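# Hang a T-shirt hanger on the rack rail

## Task

The left gripper starts out holding a hanger that carries a T-shirt. Put the hanger on the rail so its hook sits on the red tape, with the hanger roughly perpendicular to the rail, and leave it hanging at rest. The T-shirt must stay roughly centred on the hanger. Any other hanger already on the rail must still be on it at the end. The rack is free-standing: it must stay where it is, and if it tilts more than slightly the scene fails immediately. The result only counts if it holds without the robot, so release the hanger and move the gripper away at the end.

## Robot and tools

Robot: two arms, left_arm and right_arm. These are names only, not sides of any image. Each has a parallel gripper. The fingers point along the gripper's +z axis and close along its y axis. end_effector_position is the point between the finger pads, just under 1 cm behind the tips.

Frame: every pose is given in one shared scene frame. The origin is on the table top midway between the arms, +z is up, +x points out over the table, and left_arm sits on the +y side. Positions are in metres. Orientations are quaternions written w first (qw, qx, qy, qz). The reported hand position can be somewhat off, especially at long reach.

Row layout, used by both moving tools: one flat list of 16 numbers covering both arms, left first. The order is x, y, z, qw, qx, qy, qz, opening for left_arm, then the same eight for right_arm. x, y, z and the quaternion are an absolute pose in the scene frame, not an offset. Opening runs from -1 (closed) to +1 (fully open, 0.087 m). Always send both arms' parts, even if only one should move.

execute_actions(actions): a list of up to 15 actions run in sequence. Each action is a table of up to 15 rows, and each row is held for one control step of 1/30 s. If a table has fewer than 15 rows, its last row repeats for the remaining steps. An empty list just reports state and images. An action is rejected for both arms if any target lies more than 0.6 m from that gripper's current position along any of the gripper's own axes. If the first action fails this check against the last reported state, or any action is malformed, nothing in the call runs. On every step the commanded pose is clipped to within 70 mm and 16 degrees of the measured pose, so a far target takes several actions. After an action the arm only reaches its last clipped pose, so send the remainder next time. Friction can leave the gripper up to about 31 mm short, and very small commands may do nothing. When the pose cannot be fully reached, position is favoured over orientation. To hold an orientation, repeat the same quaternion in every row rather than copying back the reported one, which drifts.

move(target, speed, blocking): target is one 16-number row giving absolute poses. Each gripper travels in a straight line toward its pose, and both finish together in 0.5 to 10 s. Paths longer than that are cut off at 10 s. speed is the top path speed in m/s, from 0.002 to 0.5 (default 0.25), and turning is capped at twice that value in rad/s. The opening is applied when the move begins. Paths do not avoid obstacles or the other arm. Grippers can lag, stray and overshoot the speed, most when the arm is nearly straight. Faster moves and targets set deeper past a contact press harder. With blocking=false you get a result after 0.5 s while motion continues. Until the move is reported ended, other moves and execute_actions rows are refused, so use wait or stop first.

wait(seconds): 0 to 10. Lets time pass while each arm holds its last command, and returns early if a running move ends. stop(): brakes the running move to rest; the fingers still finish their motion. zoom_image(camera, region): camera is cam_high, cam_low, cam_left_wrist or cam_right_wrist, each 504x504. region is [x0, y0, x1, y1] in pixels from the top-left corner, at most 504 by 504. finished_scene(scene): ends the given scene for good after the last command has been held. Call it only once the hanger hangs freely and the gripper is clear.

Results: a state line gives each arm's position and quaternion. Hand target lines show the pose each arm is currently driven toward. grip_measured reports finger opening on the command scale; the last Joint positions value is the opening in metres. Readings can be off by about 1 mm. Step readings list positions at some steps, and HELD marks steps where part of an arm's row was held back. A pose unreachable line means the clearance check altered or blocked that arm's command. A move: line reports the outcome (done, off_target, moving, held, fault), any limits (paced means the sent pose was clipped; held means some steps were blocked, after which the arm may jump faster), and each gripper's distance from its pose. FAULT lines mean an arm stopped. MOTOR HOT appears from 75 °C. At 90 °C the arm halts for 10 s, and at 100 °C it drops whatever it holds and falls.

Gripping: to keep the hanger, command an opening below grip_measured, about 0.02 lower for a firm hold. Closing fast can squeeze hard enough to force the fingers apart. Holding a load heats the motors, even while you are thinking.

Joint ranges in rad, base to gripper: waist -2.618 to 3.054, shoulder 0.000 to 3.142, elbow 0.000 to 3.142, wrist pitch -1.571 to 1.571, wrist yaw -1.571 to 1.571, wrist roll -2.094 to 2.094.

Cautions: the robot holds its last command while you think. To keep an arm still, resend its exact last reported pose and its intended opening every call. Approach the rail slowly, lower the hook onto the red tape, and do not shove the rack, because it can tip. Never knock rigid objects off the table. Keep the arms from colliding or pressing on each other. Avoid drops, slams and hard contact. Loose objects may occasionally be nudged by outside disturbances. After releasing, lift the gripper away without snagging the hook or shirt.

Each tool is called as name([rows], argument=value, ...), one row to a line, values as JSON.

## Session

execute_actions(actions=[])

Scene clock: 0.00 s.
left_arm: end_effector_position=(+0.3361, +0.0022, +0.4397) grip_measured=-0.837 end_effector_quat_wxyz=(+0.665, +0.093, +0.737, -0.080) | right_arm: end_effector_position=(+0.3408, -0.2372, +0.3614) grip_measured=+1.000 end_effector_quat_wxyz=(+0.702, -0.071, +0.706, +0.061)
Joint positions: left_arm=[-1.004  1.741  2.082 -0.521 -0.958 -0.141  0.007] | right_arm=[-0.008  1.052  1.06  -0.014  0.012 -0.013  0.087]
Joint velocities: left_arm=[-0.002  0.007  0.012 -0.095  0.022  0.007  0.   ] | right_arm=[-0.002  0.017 -0.017 -0.022  0.007  0.037  0.   ]
Hand target (left_arm): +0.336, +0.002, +0.441; +0.666, +0.091, +0.736, -0.082
Hand target (right_arm): +0.341, -0.237, +0.361; +0.702, -0.071, +0.706, +0.061

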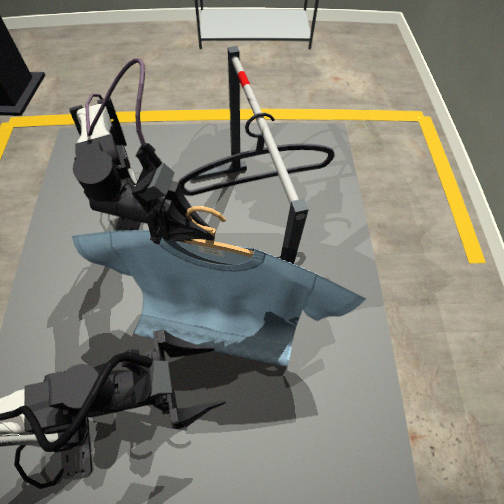

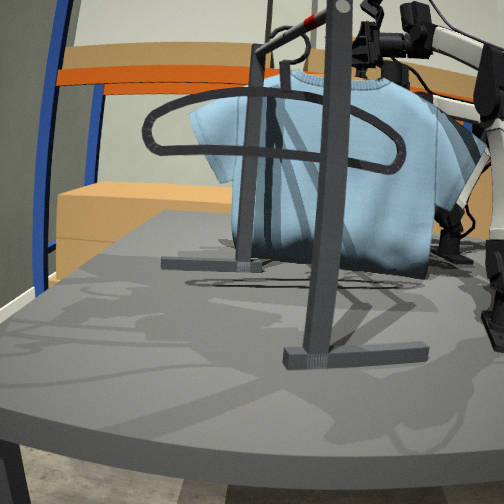

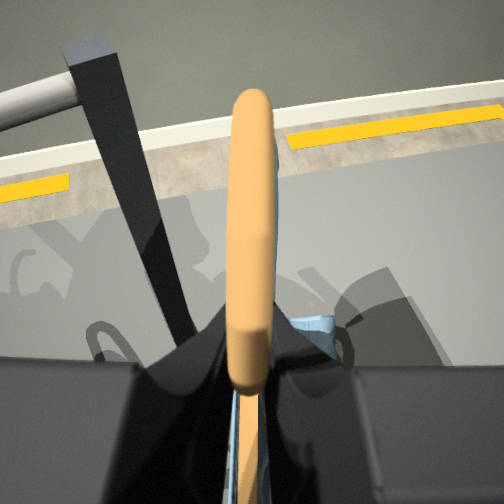

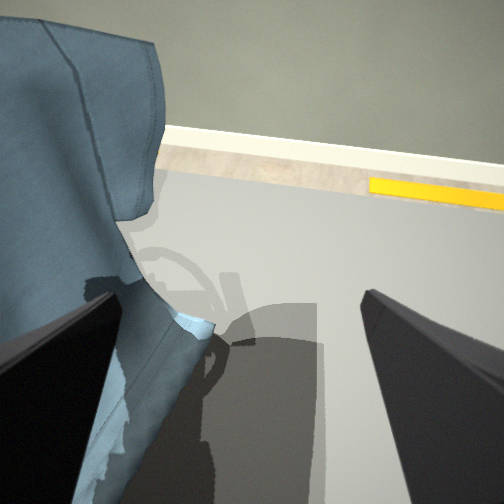

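move(target=[0.2,0.08,0.5,0.579,-0.406,0.579,0.406,-1,0.3408,-0.2372,0.3614,0.702,-0.071,0.706,0.061,1])

move(target=[0.2,0.40,0.5,0.579,-0.406,0.579,0.406,-1,0.3408,-0.2372,0.3614,0.702,-0.071,0.706,0.061,1])

Scene clock: 22.37 s.
left_arm: end_effector_position=(+0.2033, +0.0709, +0.4950) grip_measured=-0.837 end_effector_quat_wxyz=(+0.702, +0.047, +0.710, -0.021) | right_arm: end_effector_position=(+0.3408, -0.2372, +0.3614) grip_measured=+1.000 end_effector_quat_wxyz=(+0.702, -0.071, +0.706, +0.061)
Joint positions: left_arm=[-1.431  1.71   2.354 -1.08  -1.539 -0.4    0.007] | right_arm=[-0.008  1.052  1.06  -0.014  0.012 -0.013  0.087]
Joint velocities: left_arm=[-0.017  0.002  0.002 -0.095  0.051 -0.051 -0.001] | right_arm=[ 0.002 -0.012  0.002  0.007 -0.037  0.007  0.   ]
Hand target (left_arm): +0.201, +0.078, +0.500; +0.705, +0.040, +0.708, -0.022
Hand target (right_arm): +0.341, -0.237, +0.361; +0.702, -0.071, +0.706, +0.061
Off the commanded pose (left_arm): 0.011 m, 76 deg; orientation clipped at the last step of the last action.
Off the commanded pose (right_arm): 0.000 m, 0 deg.
joint sent to its limit (left arm) — the command would take joint 5 (wrist yaw) past its lower limit, so that joint was sent only as far as its limit.
move: off_target (left_arm); limits=paced

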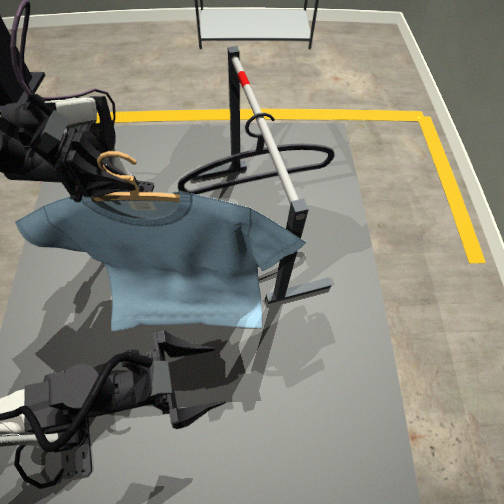

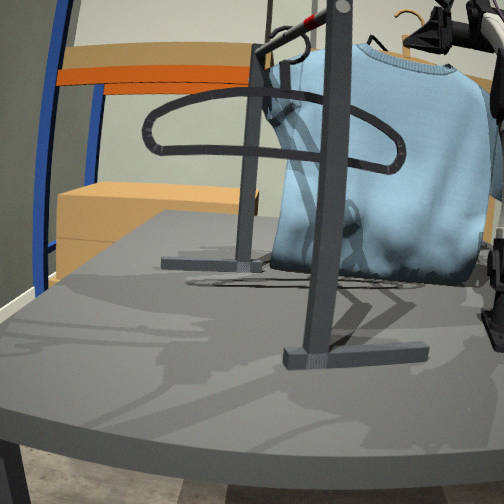

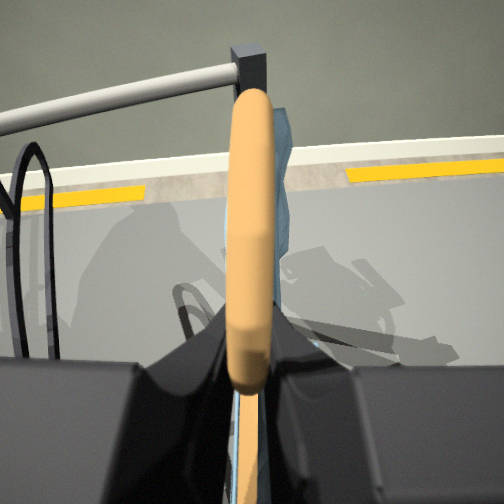

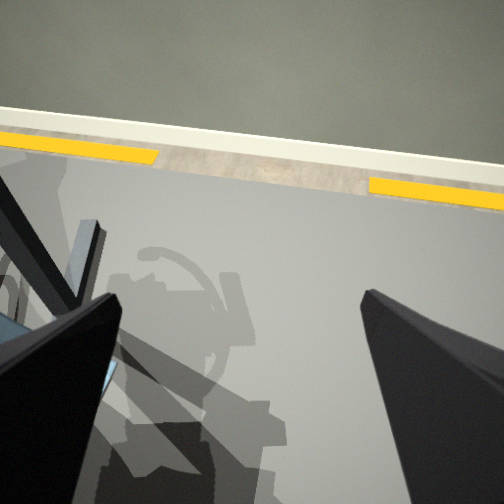

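Scene clock: 28.53 s.
left_arm: end_effector_position=(+0.2034, +0.3918, +0.4978) grip_measured=-0.837 end_effector_quat_wxyz=(+0.593, -0.400, +0.577, +0.395) | right_arm: end_effector_position=(+0.3408, -0.2372, +0.3614) grip_measured=+1.000 end_effector_quat_wxyz=(+0.702, -0.071, +0.706, +0.061)
Joint positions: left_arm=[ 2.346  0.74   2.335 -1.57   0.945 -0.038  0.007] | right_arm=[-0.008  1.052  1.06  -0.014  0.012 -0.013  0.087]
Joint velocities: left_arm=[-0.007 -0.002 -0.007  0.051 -0.051 -0.007 -0.002] | right_arm=[ 0.002 -0.012 -0.012 -0.095  0.022 -0.066  0.   ]
Hand target (left_arm): +0.198, +0.397, +0.498; +0.585, -0.407, +0.575, +0.402
Hand target (right_arm): +0.341, -0.237, +0.361; +0.702, -0.071, +0.706, +0.061
Off the commanded pose (left_arm): 0.009 m, 2 deg.
Off the commanded pose (right_arm): 0.000 m, 0 deg.
joint sent to its limit (left arm) — the command would take joint 4 (wrist pitch) past its lower limit, so that joint was sent only as far as its limit.
move: done; limits=paced

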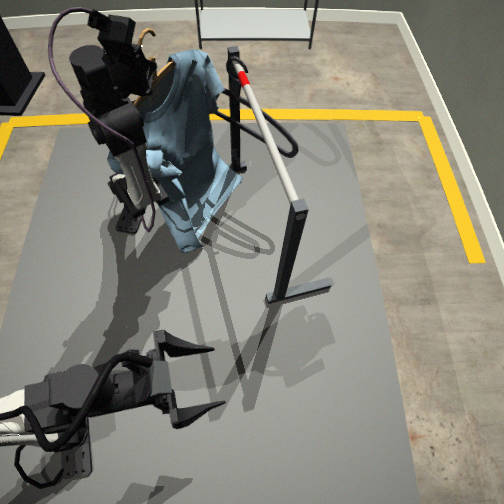

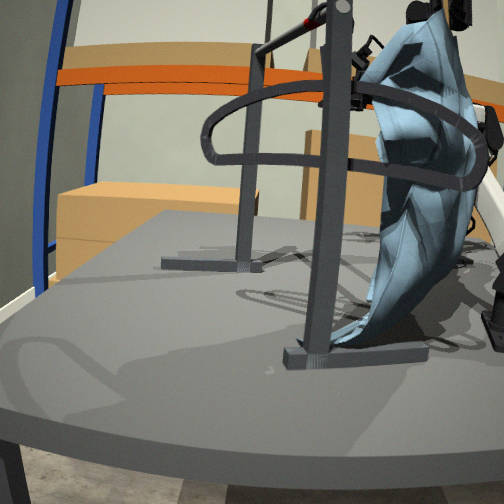

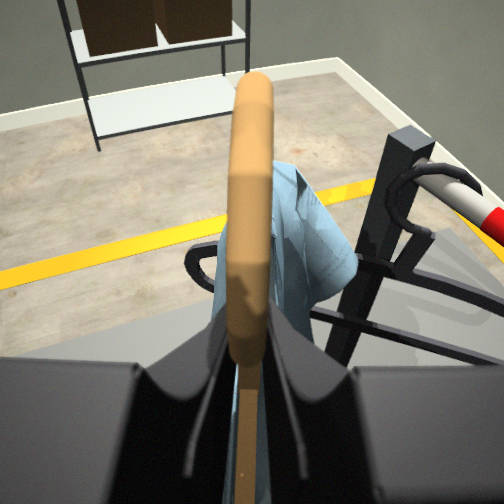

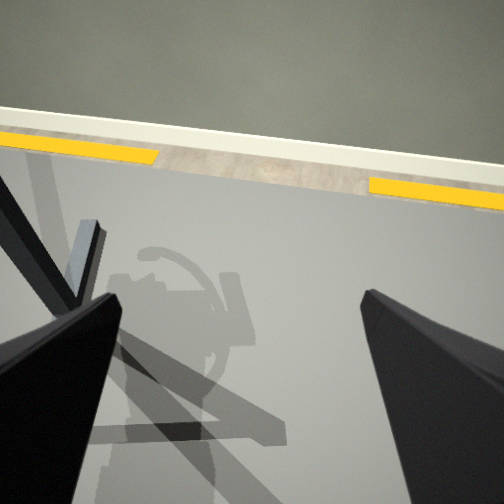

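move(target=[0.27,0.2,0.52,0.704,-0.062,0.704,0.062,-1,0.3408,-0.2372,0.3614,0.702,-0.071,0.706,0.061,1], speed=0.15)

Scene clock: 36.10 s.
left_arm: end_effector_position=(+0.2687, +0.1935, +0.5156) grip_measured=-0.831 end_effector_quat_wxyz=(+0.700, -0.063, +0.705, +0.095) | right_arm: end_effector_position=(+0.3408, -0.2372, +0.3614) grip_measured=+1.000 end_effector_quat_wxyz=(+0.702, -0.071, +0.706, +0.061)
Joint positions: left_arm=[ 2.005  0.86   2.763 -1.458  1.574 -0.398  0.007] | right_arm=[-0.008  1.052  1.06  -0.014  0.012 -0.013  0.087]
Joint velocities: left_arm=[-0.002  0.007 -0.007  0.037  0.007 -0.037 -0.001] | right_arm=[ 0.002 -0.007  0.007 -0.007 -0.007  0.051  0.   ]
Hand target (left_arm): +0.270, +0.200, +0.520; +0.701, -0.081, +0.704, +0.080
Hand target (right_arm): +0.341, -0.237, +0.361; +0.702, -0.071, +0.706, +0.061
Off the commanded pose (left_arm): 0.008 m, 4 deg.
Off the commanded pose (right_arm): 0.000 m, 0 deg.
joint sent to its limit (left arm) — the command would take joint 5 (wrist yaw) past its upper limit, so that joint was sent only as far as its limit.
move: off_target (left_arm)

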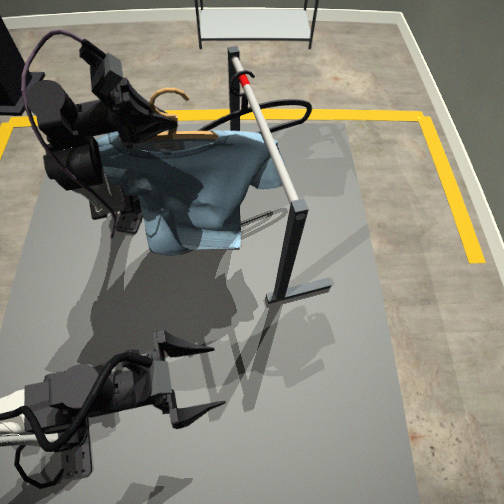

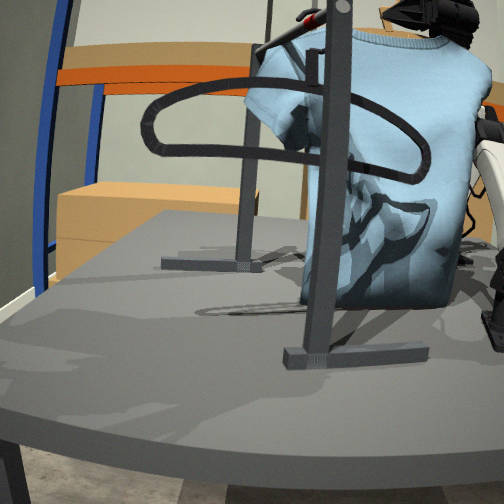

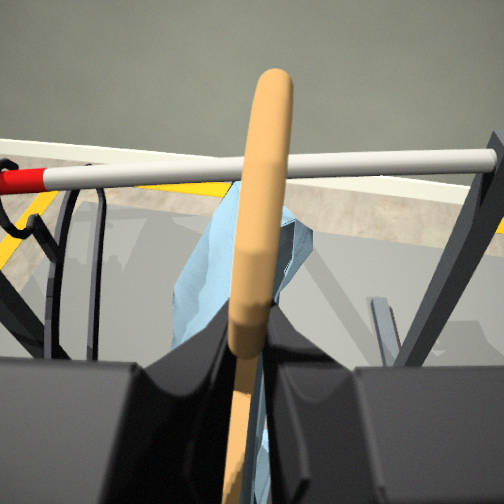

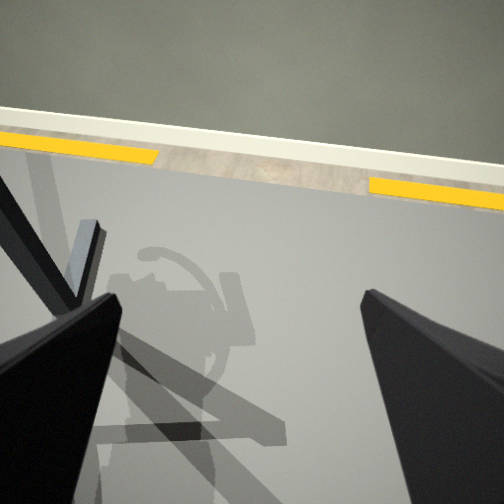

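move(target=[0.30,-0.02,0.46,0.665,0.093,0.737,-0.08,-1,0.3408,-0.2372,0.3614,0.702,-0.071,0.706,0.061,1], speed=0.15)

Scene clock: 44.00 s.
left_arm: end_effector_position=(+0.3031, -0.0233, +0.4463) grip_measured=-0.747 end_effector_quat_wxyz=(+0.710, +0.005, +0.693, +0.123) | right_arm: end_effector_position=(+0.3408, -0.2372, +0.3614) grip_measured=+1.000 end_effector_quat_wxyz=(+0.702, -0.071, +0.706, +0.061)
Joint positions: left_arm=[ 1.966  0.601  2.84  -0.108  1.525 -1.953  0.011] | right_arm=[-0.008  1.052  1.06  -0.014  0.012 -0.013  0.087]
Joint velocities: left_arm=[-0.012 -0.012  0.007  0.051  0.022 -0.037 -0.001] | right_arm=[ 0.007  0.022  0.002  0.037  0.007 -0.037  0.   ]
Hand target (left_arm): +0.302, -0.016, +0.460; +0.717, -0.024, +0.691, +0.092
Hand target (right_arm): +0.341, -0.237, +0.361; +0.702, -0.071, +0.706, +0.061
Off the commanded pose (left_arm): 0.014 m, 26 deg; orientation clipped at the last step of the last action.
Off the commanded pose (right_arm): 0.000 m, 0 deg.
elbow stopped short (left arm): the move would have taken joint 3 (elbow) straighter than the controller allows; a more bent joint 3 avoids this.
move: off_target (left_arm); limits=paced

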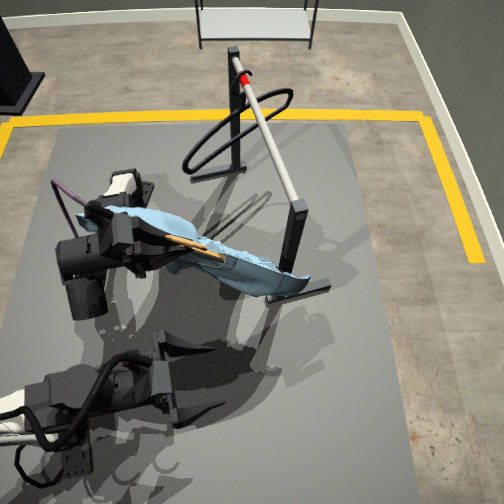

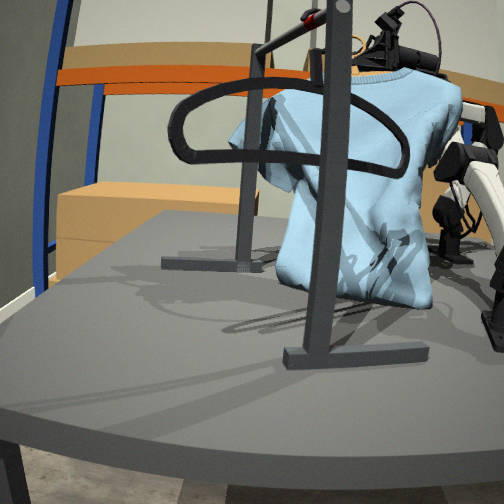

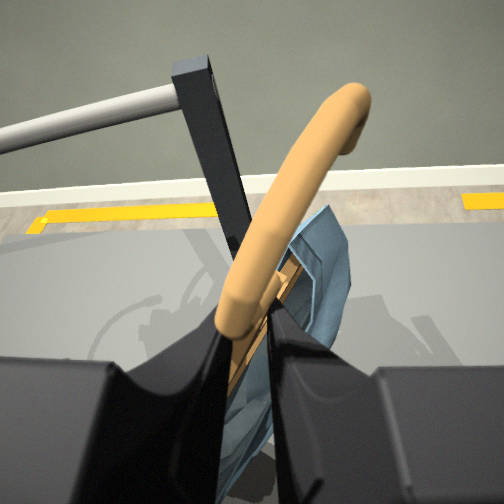

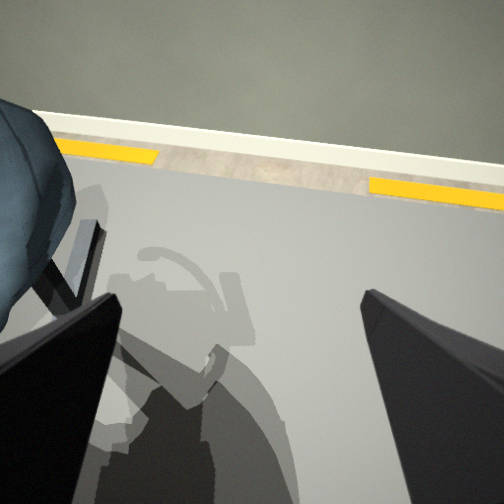

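move(target=[-0.08,0.55,0.55,0.455,-0.542,0.455,0.542,-1,0.3408,-0.2372,0.3614,0.702,-0.071,0.706,0.061,1], speed=0.15)

action 0: the call puts the target (left_arm/x, left_arm/y, left_arm/z) 0.638 m from left_arm's end_effector_position in the last result along the gripper's own y axis as it stood there; a target may be at most 0.6 m away along each of those axes, so nothing of the call was run and nothing moved. Command a nearer target, and go on from there in a later call.

move(target=[-0.06,0.48,0.55,0.455,-0.542,0.455,0.542,-1,0.3408,-0.2372,0.3614,0.702,-0.071,0.706,0.061,1], speed=0.15)

Scene clock: 59.50 s.
left_arm: end_effector_position=(-0.0673, +0.4710, +0.5486) grip_measured=-0.838 end_effector_quat_wxyz=(-0.468, +0.533, -0.450, -0.542) | right_arm: end_effector_position=(+0.3408, -0.2372, +0.3614) grip_measured=+1.000 end_effector_quat_wxyz=(+0.702, -0.071, +0.706, +0.061)
Joint positions: left_arm=[ 0.895  1.033  2.655 -1.57  -1.04   0.034  0.007] | right_arm=[-0.008  1.052  1.06  -0.014  0.012 -0.013  0.087]
Joint velocities: left_arm=[-0.007 -0.017  0.007 -0.007  0.051 -0.022 -0.   ] | right_arm=[ 0.017 -0.002  0.012 -0.022 -0.051  0.051  0.   ]
Hand target (left_arm): -0.066, +0.474, +0.550; -0.465, +0.533, -0.451, -0.544
Hand target (right_arm): +0.341, -0.237, +0.361; +0.702, -0.071, +0.706, +0.061
Off the commanded pose (left_arm): 0.012 m, 2 deg.
Off the commanded pose (right_arm): 0.000 m, 0 deg.
joint sent to its limit (left arm) — the command would take joint 4 (wrist pitch) past its lower limit, so that joint was sent only as far as its limit.
move: off_target (left_arm); limits=paced

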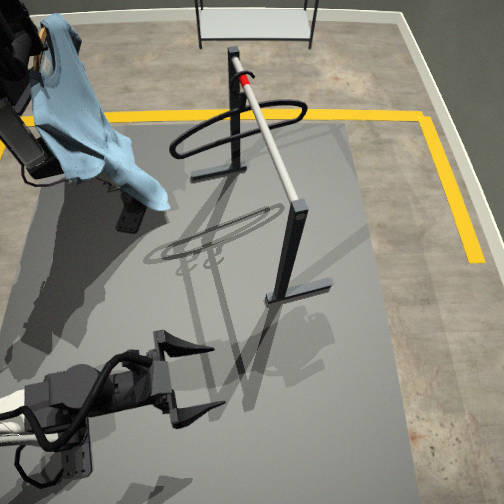

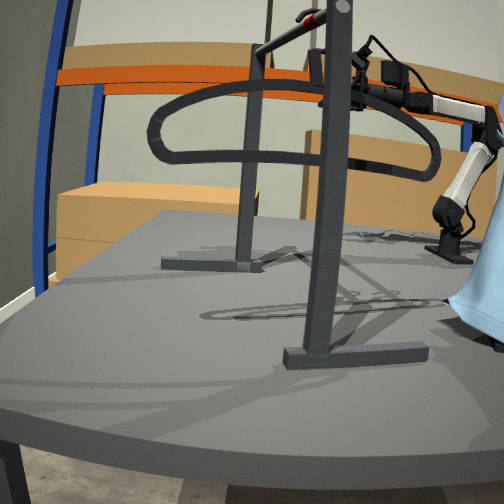

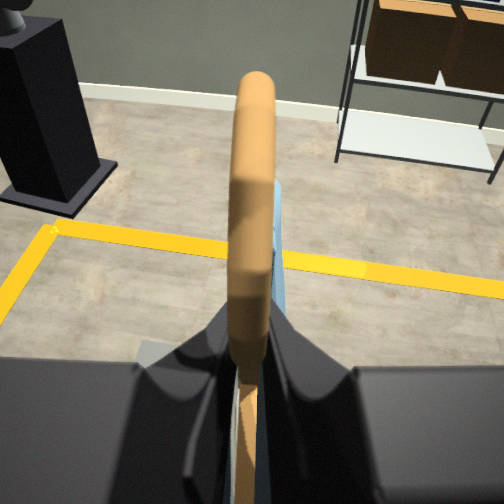

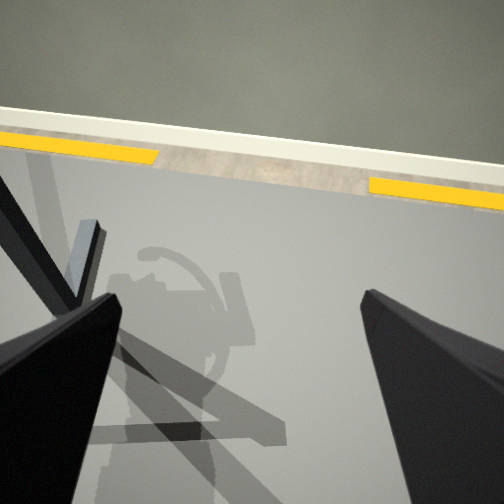

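move(target=[0.08,0.26,0.56,0.704,-0.062,0.704,0.062,-1,0.3408,-0.2372,0.3614,0.702,-0.071,0.706,0.061,1], speed=0.15)

move(target=[0.26,0.2,0.49,0.704,-0.062,0.704,0.062,-1,0.3408,-0.2372,0.3614,0.702,-0.071,0.706,0.061,1], speed=0.12)

Scene clock: 70.30 s.
left_arm: end_effector_position=(+0.0795, +0.2603, +0.5563) grip_measured=-0.839 end_effector_quat_wxyz=(+0.780, -0.042, +0.622, +0.057) | right_arm: end_effector_position=(+0.3408, -0.2372, +0.3614) grip_measured=+1.000 end_effector_quat_wxyz=(+0.702, -0.071, +0.706, +0.061)
Joint positions: left_arm=[ 0.947  0.885  2.726 -1.57   0.582 -0.146  0.007] | right_arm=[-0.008  1.052  1.06  -0.014  0.012 -0.013  0.087]
Joint velocities: left_arm=[ 0.007  0.007 -0.002  0.095  0.081  0.037  0.001] | right_arm=[-0.007  0.012 -0.007  0.066 -0.037  0.022  0.   ]
Hand target (left_arm): +0.082, +0.260, +0.558; +0.780, -0.039, +0.623, +0.047
Hand target (right_arm): +0.341, -0.237, +0.361; +0.702, -0.071, +0.706, +0.061
Off the commanded pose (left_arm): 0.004 m, 13 deg.
Off the commanded pose (right_arm): 0.000 m, 0 deg.
joint sent to its limit (left arm) — the command would take joint 4 (wrist pitch) past its lower limit, so that joint was sent only as far as its limit.
move: off_target (left_arm)

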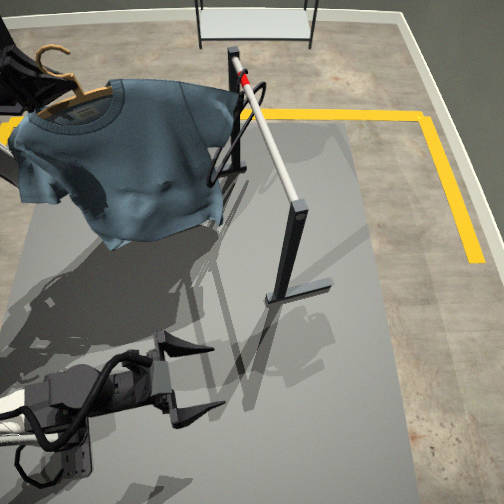

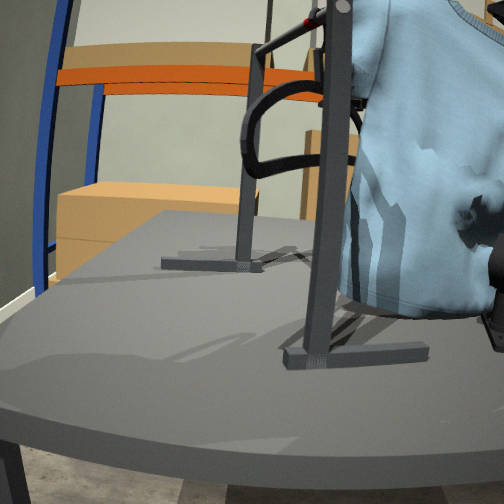

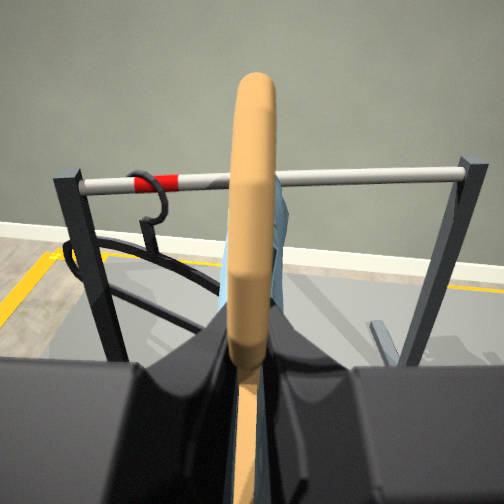

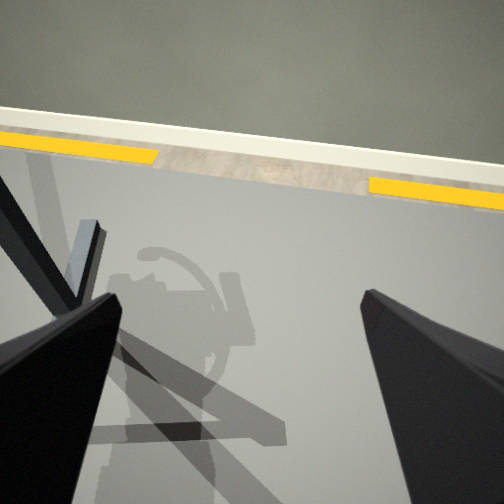

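Scene clock: 72.70 s.
left_arm: end_effector_position=(+0.2573, +0.2111, +0.4928) grip_measured=-0.839 end_effector_quat_wxyz=(+0.705, -0.077, +0.703, +0.061) | right_arm: end_effector_position=(+0.3408, -0.2372, +0.3614) grip_measured=+1.000 end_effector_quat_wxyz=(+0.702, -0.071, +0.706, +0.061)
Joint positions: left_arm=[ 1.968  0.685  2.349 -1.454  1.566 -0.232  0.007] | right_arm=[-0.008  1.052  1.06  -0.014  0.012 -0.013  0.087]
Joint velocities: left_arm=[ 0.002  0.007 -0.002 -0.007 -0.051  0.095  0.001] | right_arm=[-0.002 -0.002 -0.002  0.037 -0.066  0.007  0.   ]
Hand target (left_arm): +0.261, +0.202, +0.490; +0.703, -0.070, +0.705, +0.066
Hand target (right_arm): +0.341, -0.237, +0.361; +0.702, -0.071, +0.706, +0.061
Off the commanded pose (left_arm): 0.012 m, 2 deg.
Off the commanded pose (right_arm): 0.000 m, 0 deg.
joint sent to its limit (left arm) — the command would take joint 5 (wrist yaw) past its upper limit, so that joint was sent only as far as its limit.
move: off_target (left_arm)

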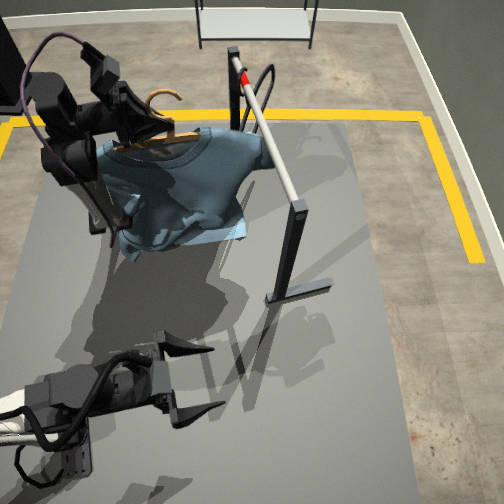

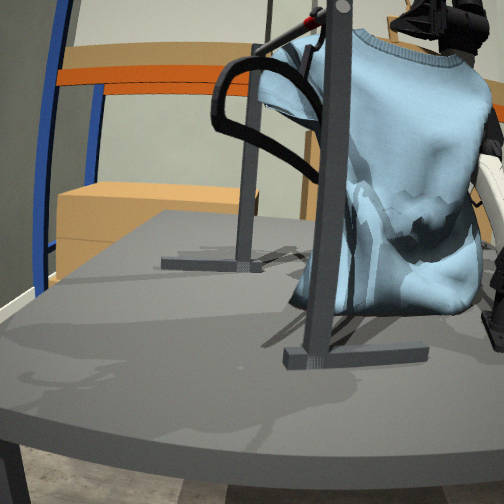

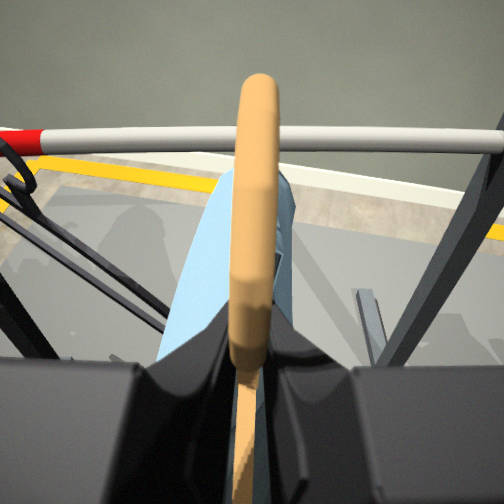

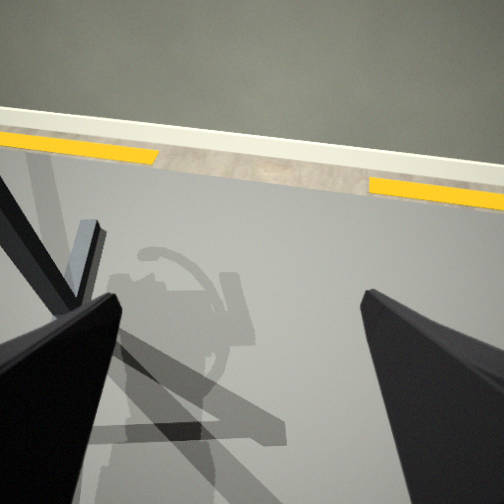

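move(target=[-0.16,0.62,0.5,0.39,-0.59,0.39,0.59,-1,0.3408,-0.2372,0.3614,0.702,-0.071,0.706,0.061,1], speed=0.15)

move(target=[0.1,0.60,0.5,0.455,-0.542,0.455,0.542,-1,0.3408,-0.2372,0.3614,0.702,-0.071,0.706,0.061,1], speed=0.15)

move(target=[0.21,0.44,0.5,0.542,-0.455,0.542,0.455,-1,0.3408,-0.2372,0.3614,0.702,-0.071,0.706,0.061,1], speed=0.12)

Scene clock: 92.27 s.
left_arm: end_effector_position=(-0.1716, +0.6148, +0.4970) grip_measured=-0.832 end_effector_quat_wxyz=(+0.595, -0.457, +0.536, +0.388) | right_arm: end_effector_position=(+0.3408, -0.2372, +0.3614) grip_measured=+1.000 end_effector_quat_wxyz=(+0.702, -0.071, +0.706, +0.061)
Joint positions: left_arm=[-0.072  0.751  2.794 -1.258 -1.559  0.658  0.007] | right_arm=[-0.008  1.052  1.06  -0.014  0.012 -0.013  0.087]
Joint velocities: left_arm=[0.022 0.002 0.022 0.022 0.007 0.11  0.001] | right_arm=[-0.012 -0.007 -0.017  0.007  0.022 -0.066  0.   ]
Hand target (left_arm): -0.165, +0.617, +0.502; +0.588, -0.441, +0.549, +0.398
Hand target (right_arm): +0.341, -0.237, +0.361; +0.702, -0.071, +0.706, +0.061
Off the commanded pose (left_arm): 0.013 m, 40 deg; orientation clipped at the last step of the last action.
Off the commanded pose (right_arm): 0.000 m, 0 deg.
joint sent to its limit (left arm) — the command would take joint 5 (wrist yaw) past its lower limit, so that joint was sent only as far as its limit.
move: off_target (left_arm); limits=paced

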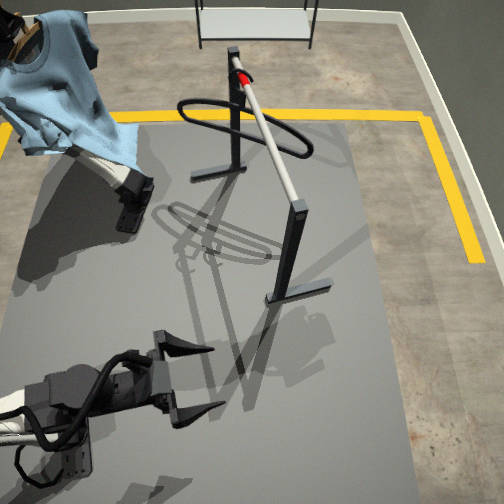

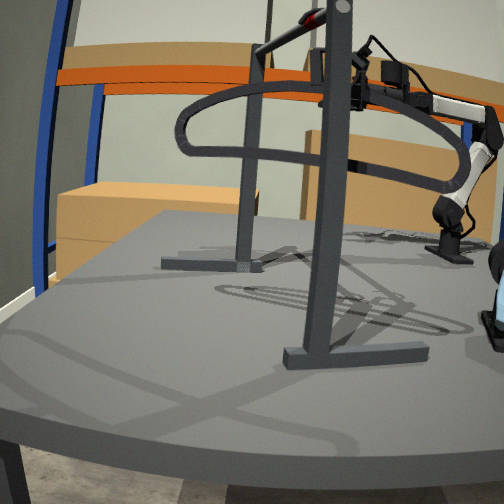

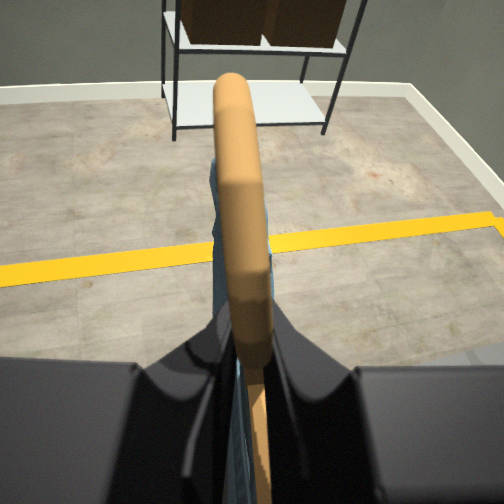

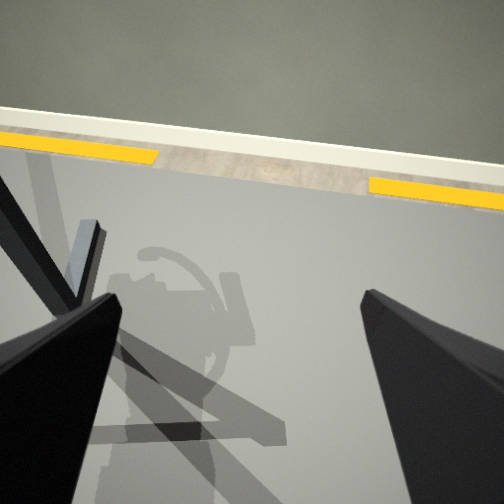

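Scene clock: 94.47 s.
left_arm: end_effector_position=(+0.1019, +0.5961, +0.5008) grip_measured=-0.838 end_effector_quat_wxyz=(+0.675, -0.209, +0.675, +0.214) | right_arm: end_effector_position=(+0.3408, -0.2372, +0.3614) grip_measured=+1.000 end_effector_quat_wxyz=(+0.702, -0.071, +0.706, +0.061)
Joint positions: left_arm=[-0.746  0.706  2.228 -1.389 -1.56   0.14   0.007] | right_arm=[-0.008  1.052  1.06  -0.014  0.012 -0.013  0.087]
Joint velocities: left_arm=[-0.007 -0.012 -0.012 -0.022  0.081 -0.051  0.   ] | right_arm=[-0.012  0.012  0.017 -0.007  0.037  0.037  0.   ]
Hand target (left_arm): +0.099, +0.602, +0.498; +0.676, -0.208, +0.675, +0.210
Hand target (right_arm): +0.341, -0.237, +0.361; +0.702, -0.071, +0.706, +0.061
Off the commanded pose (left_arm): 0.004 m, 65 deg; orientation clipped at the last step of the last action.
Off the commanded pose (right_arm): 0.000 m, 0 deg.
joint sent to its limit (left arm) — the command would take joint 5 (wrist yaw) past its lower limit, so that joint was sent only as far as its limit.
move: off_target (left_arm); limits=paced

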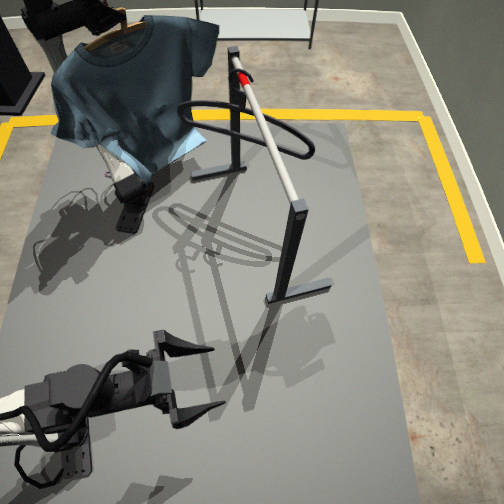

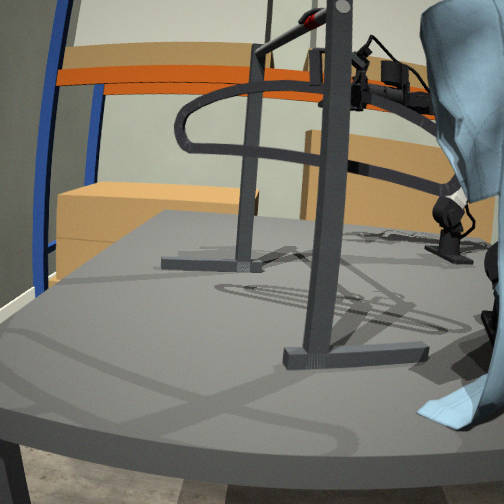

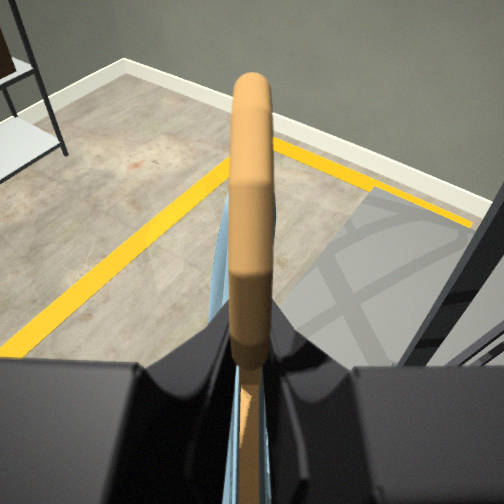

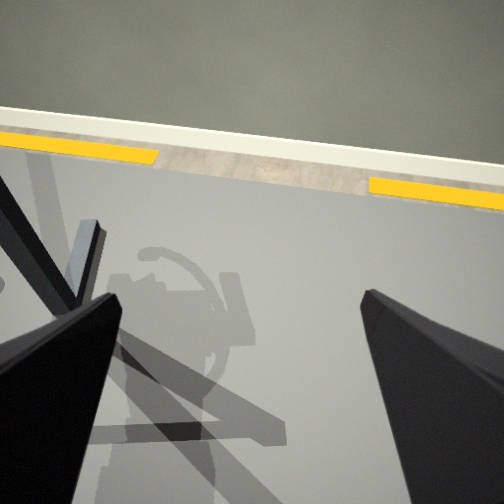

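Scene clock: 98.10 s.
left_arm: end_effector_position=(+0.2171, +0.4431, +0.4955) grip_measured=-0.838 end_effector_quat_wxyz=(+0.653, -0.232, +0.670, +0.266) | right_arm: end_effector_position=(+0.3408, -0.2372, +0.3614) grip_measured=+1.000 end_effector_quat_wxyz=(+0.702, -0.071, +0.706, +0.061)
Joint positions: left_arm=[-0.631  1.021  1.911 -1.288 -1.556 -0.344  0.007] | right_arm=[-0.008  1.052  1.06  -0.014  0.012 -0.013  0.087]
Joint velocities: left_arm=[-0.007 -0.002  0.007  0.095 -0.051  0.066 -0.   ] | right_arm=[-0.007  0.002 -0.012 -0.022 -0.066 -0.007  0.   ]
Hand target (left_arm): +0.215, +0.445, +0.499; +0.658, -0.236, +0.668, +0.256
Hand target (right_arm): +0.341, -0.237, +0.361; +0.702, -0.071, +0.706, +0.061
Off the commanded pose (left_arm): 0.009 m, 39 deg; orientation clipped at the last step of the last action.
Off the commanded pose (right_arm): 0.000 m, 0 deg.
joint sent to its limit (left arm) — the command would take joint 5 (wrist yaw) past its lower limit, so that joint was sent only as far as its limit.
move: off_target (left_arm); limits=paced

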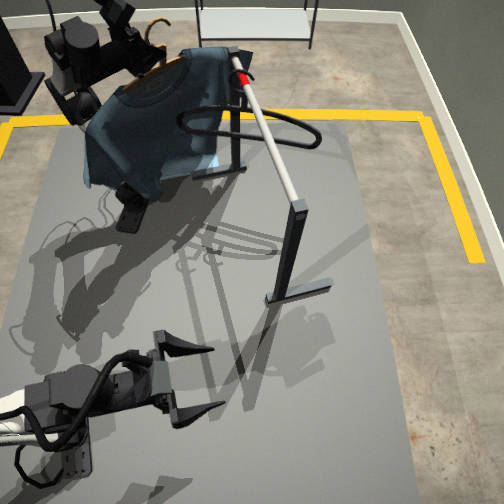

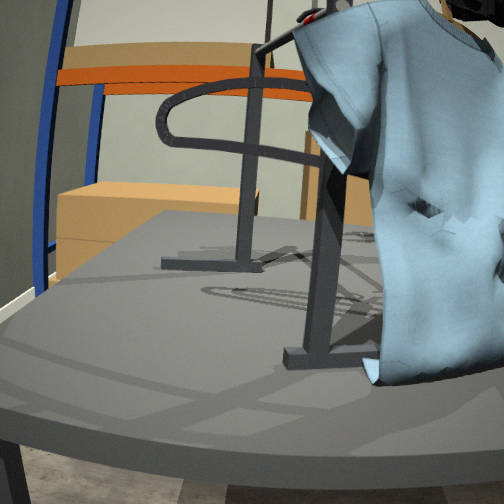

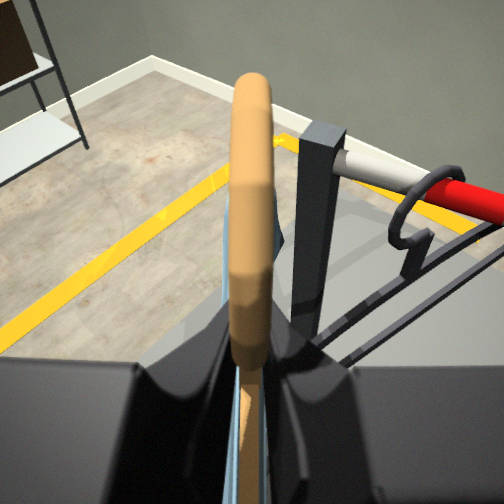

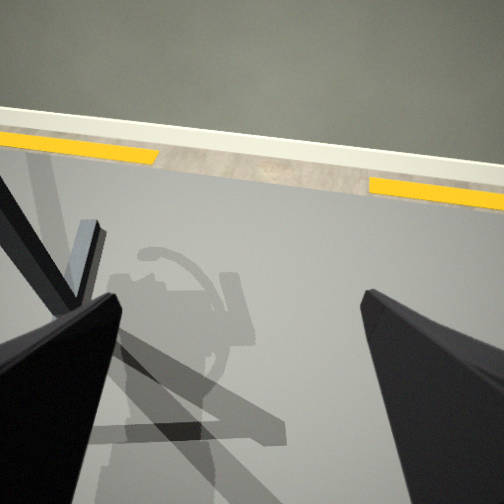

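move(target=[0.12,0.22,0.5,0.664,-0.242,0.664,0.242,-1,0.3408,-0.2372,0.3614,0.702,-0.071,0.706,0.061,1], speed=0.1)

move(target=[0.24,0.12,0.49,0.704,-0.062,0.704,0.062,-1,0.3408,-0.2372,0.3614,0.702,-0.071,0.706,0.061,1], speed=0.1)

Scene clock: 113.67 s.
left_arm: end_effector_position=(+0.2201, +0.4137, +0.4872) grip_measured=-0.755 end_effector_quat_wxyz=(+0.679, -0.097, +0.702, +0.191) | right_arm: end_effector_position=(+0.3408, -0.2372, +0.3614) grip_measured=+1.000 end_effector_quat_wxyz=(+0.702, -0.071, +0.706, +0.061)
Joint positions: left_arm=[-0.943  0.975  1.911 -1.437 -1.561 -0.364  0.011] | right_arm=[-0.008  1.052  1.06  -0.014  0.012 -0.013  0.087]
Joint velocities: left_arm=[-0.027 -0.012 -0.017  0.007 -0.051 -0.095 -0.   ] | right_arm=[-0.007 -0.012 -0.002 -0.007  0.051 -0.007  0.   ]
Hand target (left_arm): +0.231, +0.386, +0.489; +0.690, -0.123, +0.698, +0.145
Hand target (right_arm): +0.341, -0.237, +0.361; +0.702, -0.071, +0.706, +0.061
Off the commanded pose (left_arm): 0.218 m, 18 deg; position and orientation clipped at the last step of the last action.
Off the commanded pose (right_arm): 0.000 m, 0 deg.
joint sent to its limit (left arm) — the command would take joint 5 (wrist yaw) past its lower limit, so that joint was sent only as far as its limit.
move: off_target (left_arm); limits=paced

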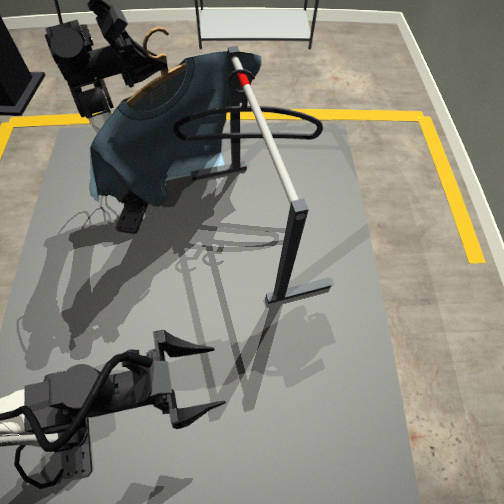

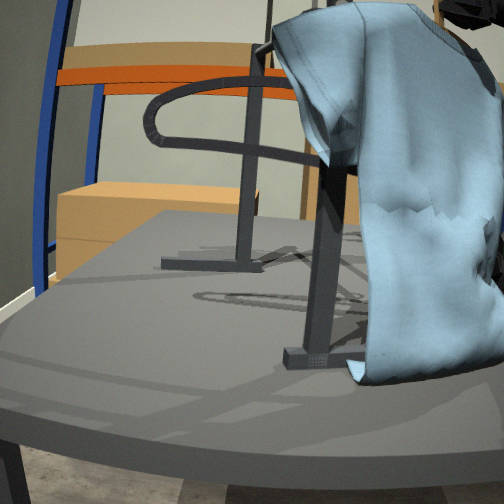

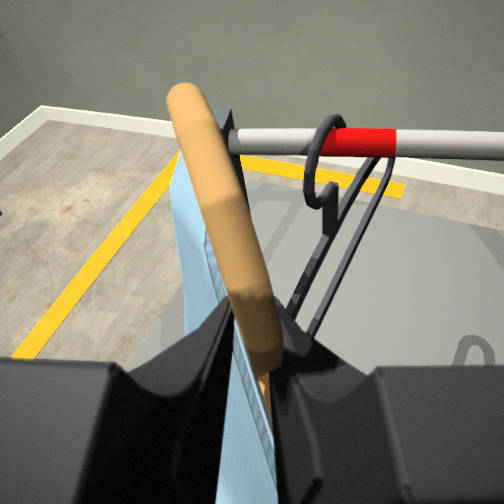

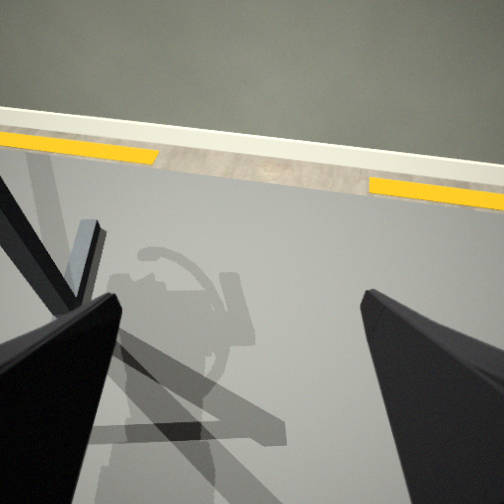

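Scene clock: 117.17 s.
left_arm: end_effector_position=(+0.2464, +0.1283, +0.4895) grip_measured=-0.835 end_effector_quat_wxyz=(+0.704, -0.022, +0.709, +0.037) | right_arm: end_effector_position=(+0.3408, -0.2372, +0.3614) grip_measured=+1.000 end_effector_quat_wxyz=(+0.702, -0.071, +0.706, +0.061)
Joint positions: left_arm=[-1.271  1.627  2.27  -1.211 -1.56  -0.547  0.007] | right_arm=[-0.008  1.052  1.06  -0.014  0.012 -0.013  0.087]
Joint velocities: left_arm=[-0.002  0.002  0.002 -0.007 -0.007  0.051 -0.001] | right_arm=[ 0.012  0.002  0.022  0.037  0.066 -0.007  0.   ]
Hand target (left_arm): +0.244, +0.121, +0.491; +0.705, -0.025, +0.709, +0.026
Hand target (right_arm): +0.341, -0.237, +0.361; +0.702, -0.071, +0.706, +0.061
Off the commanded pose (left_arm): 0.010 m, 5 deg.
Off the commanded pose (right_arm): 0.000 m, 0 deg.
joint sent to its limit (left arm) — the command would take joint 5 (wrist yaw) past its lower limit, so that joint was sent only as far as its limit.
move: off_target (left_arm)

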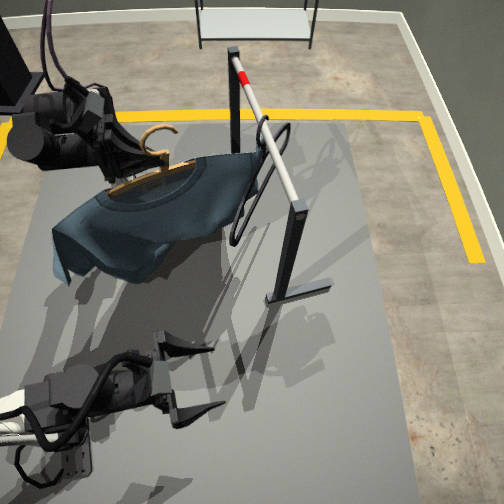

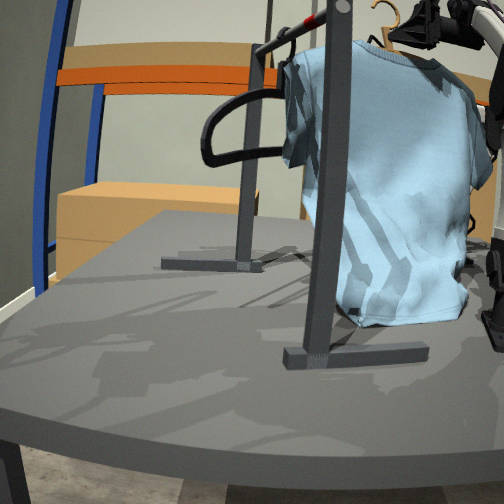

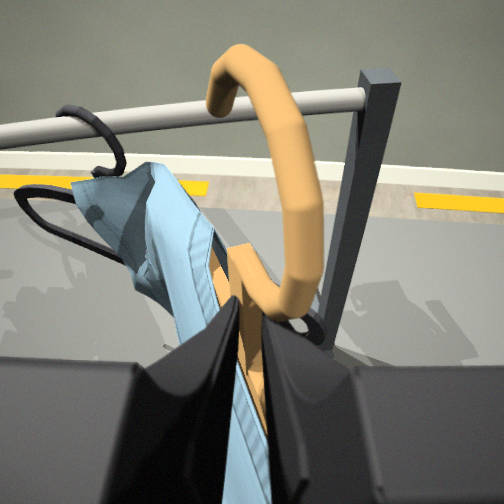

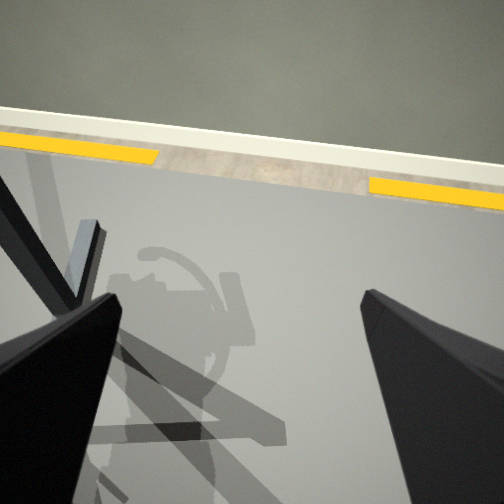

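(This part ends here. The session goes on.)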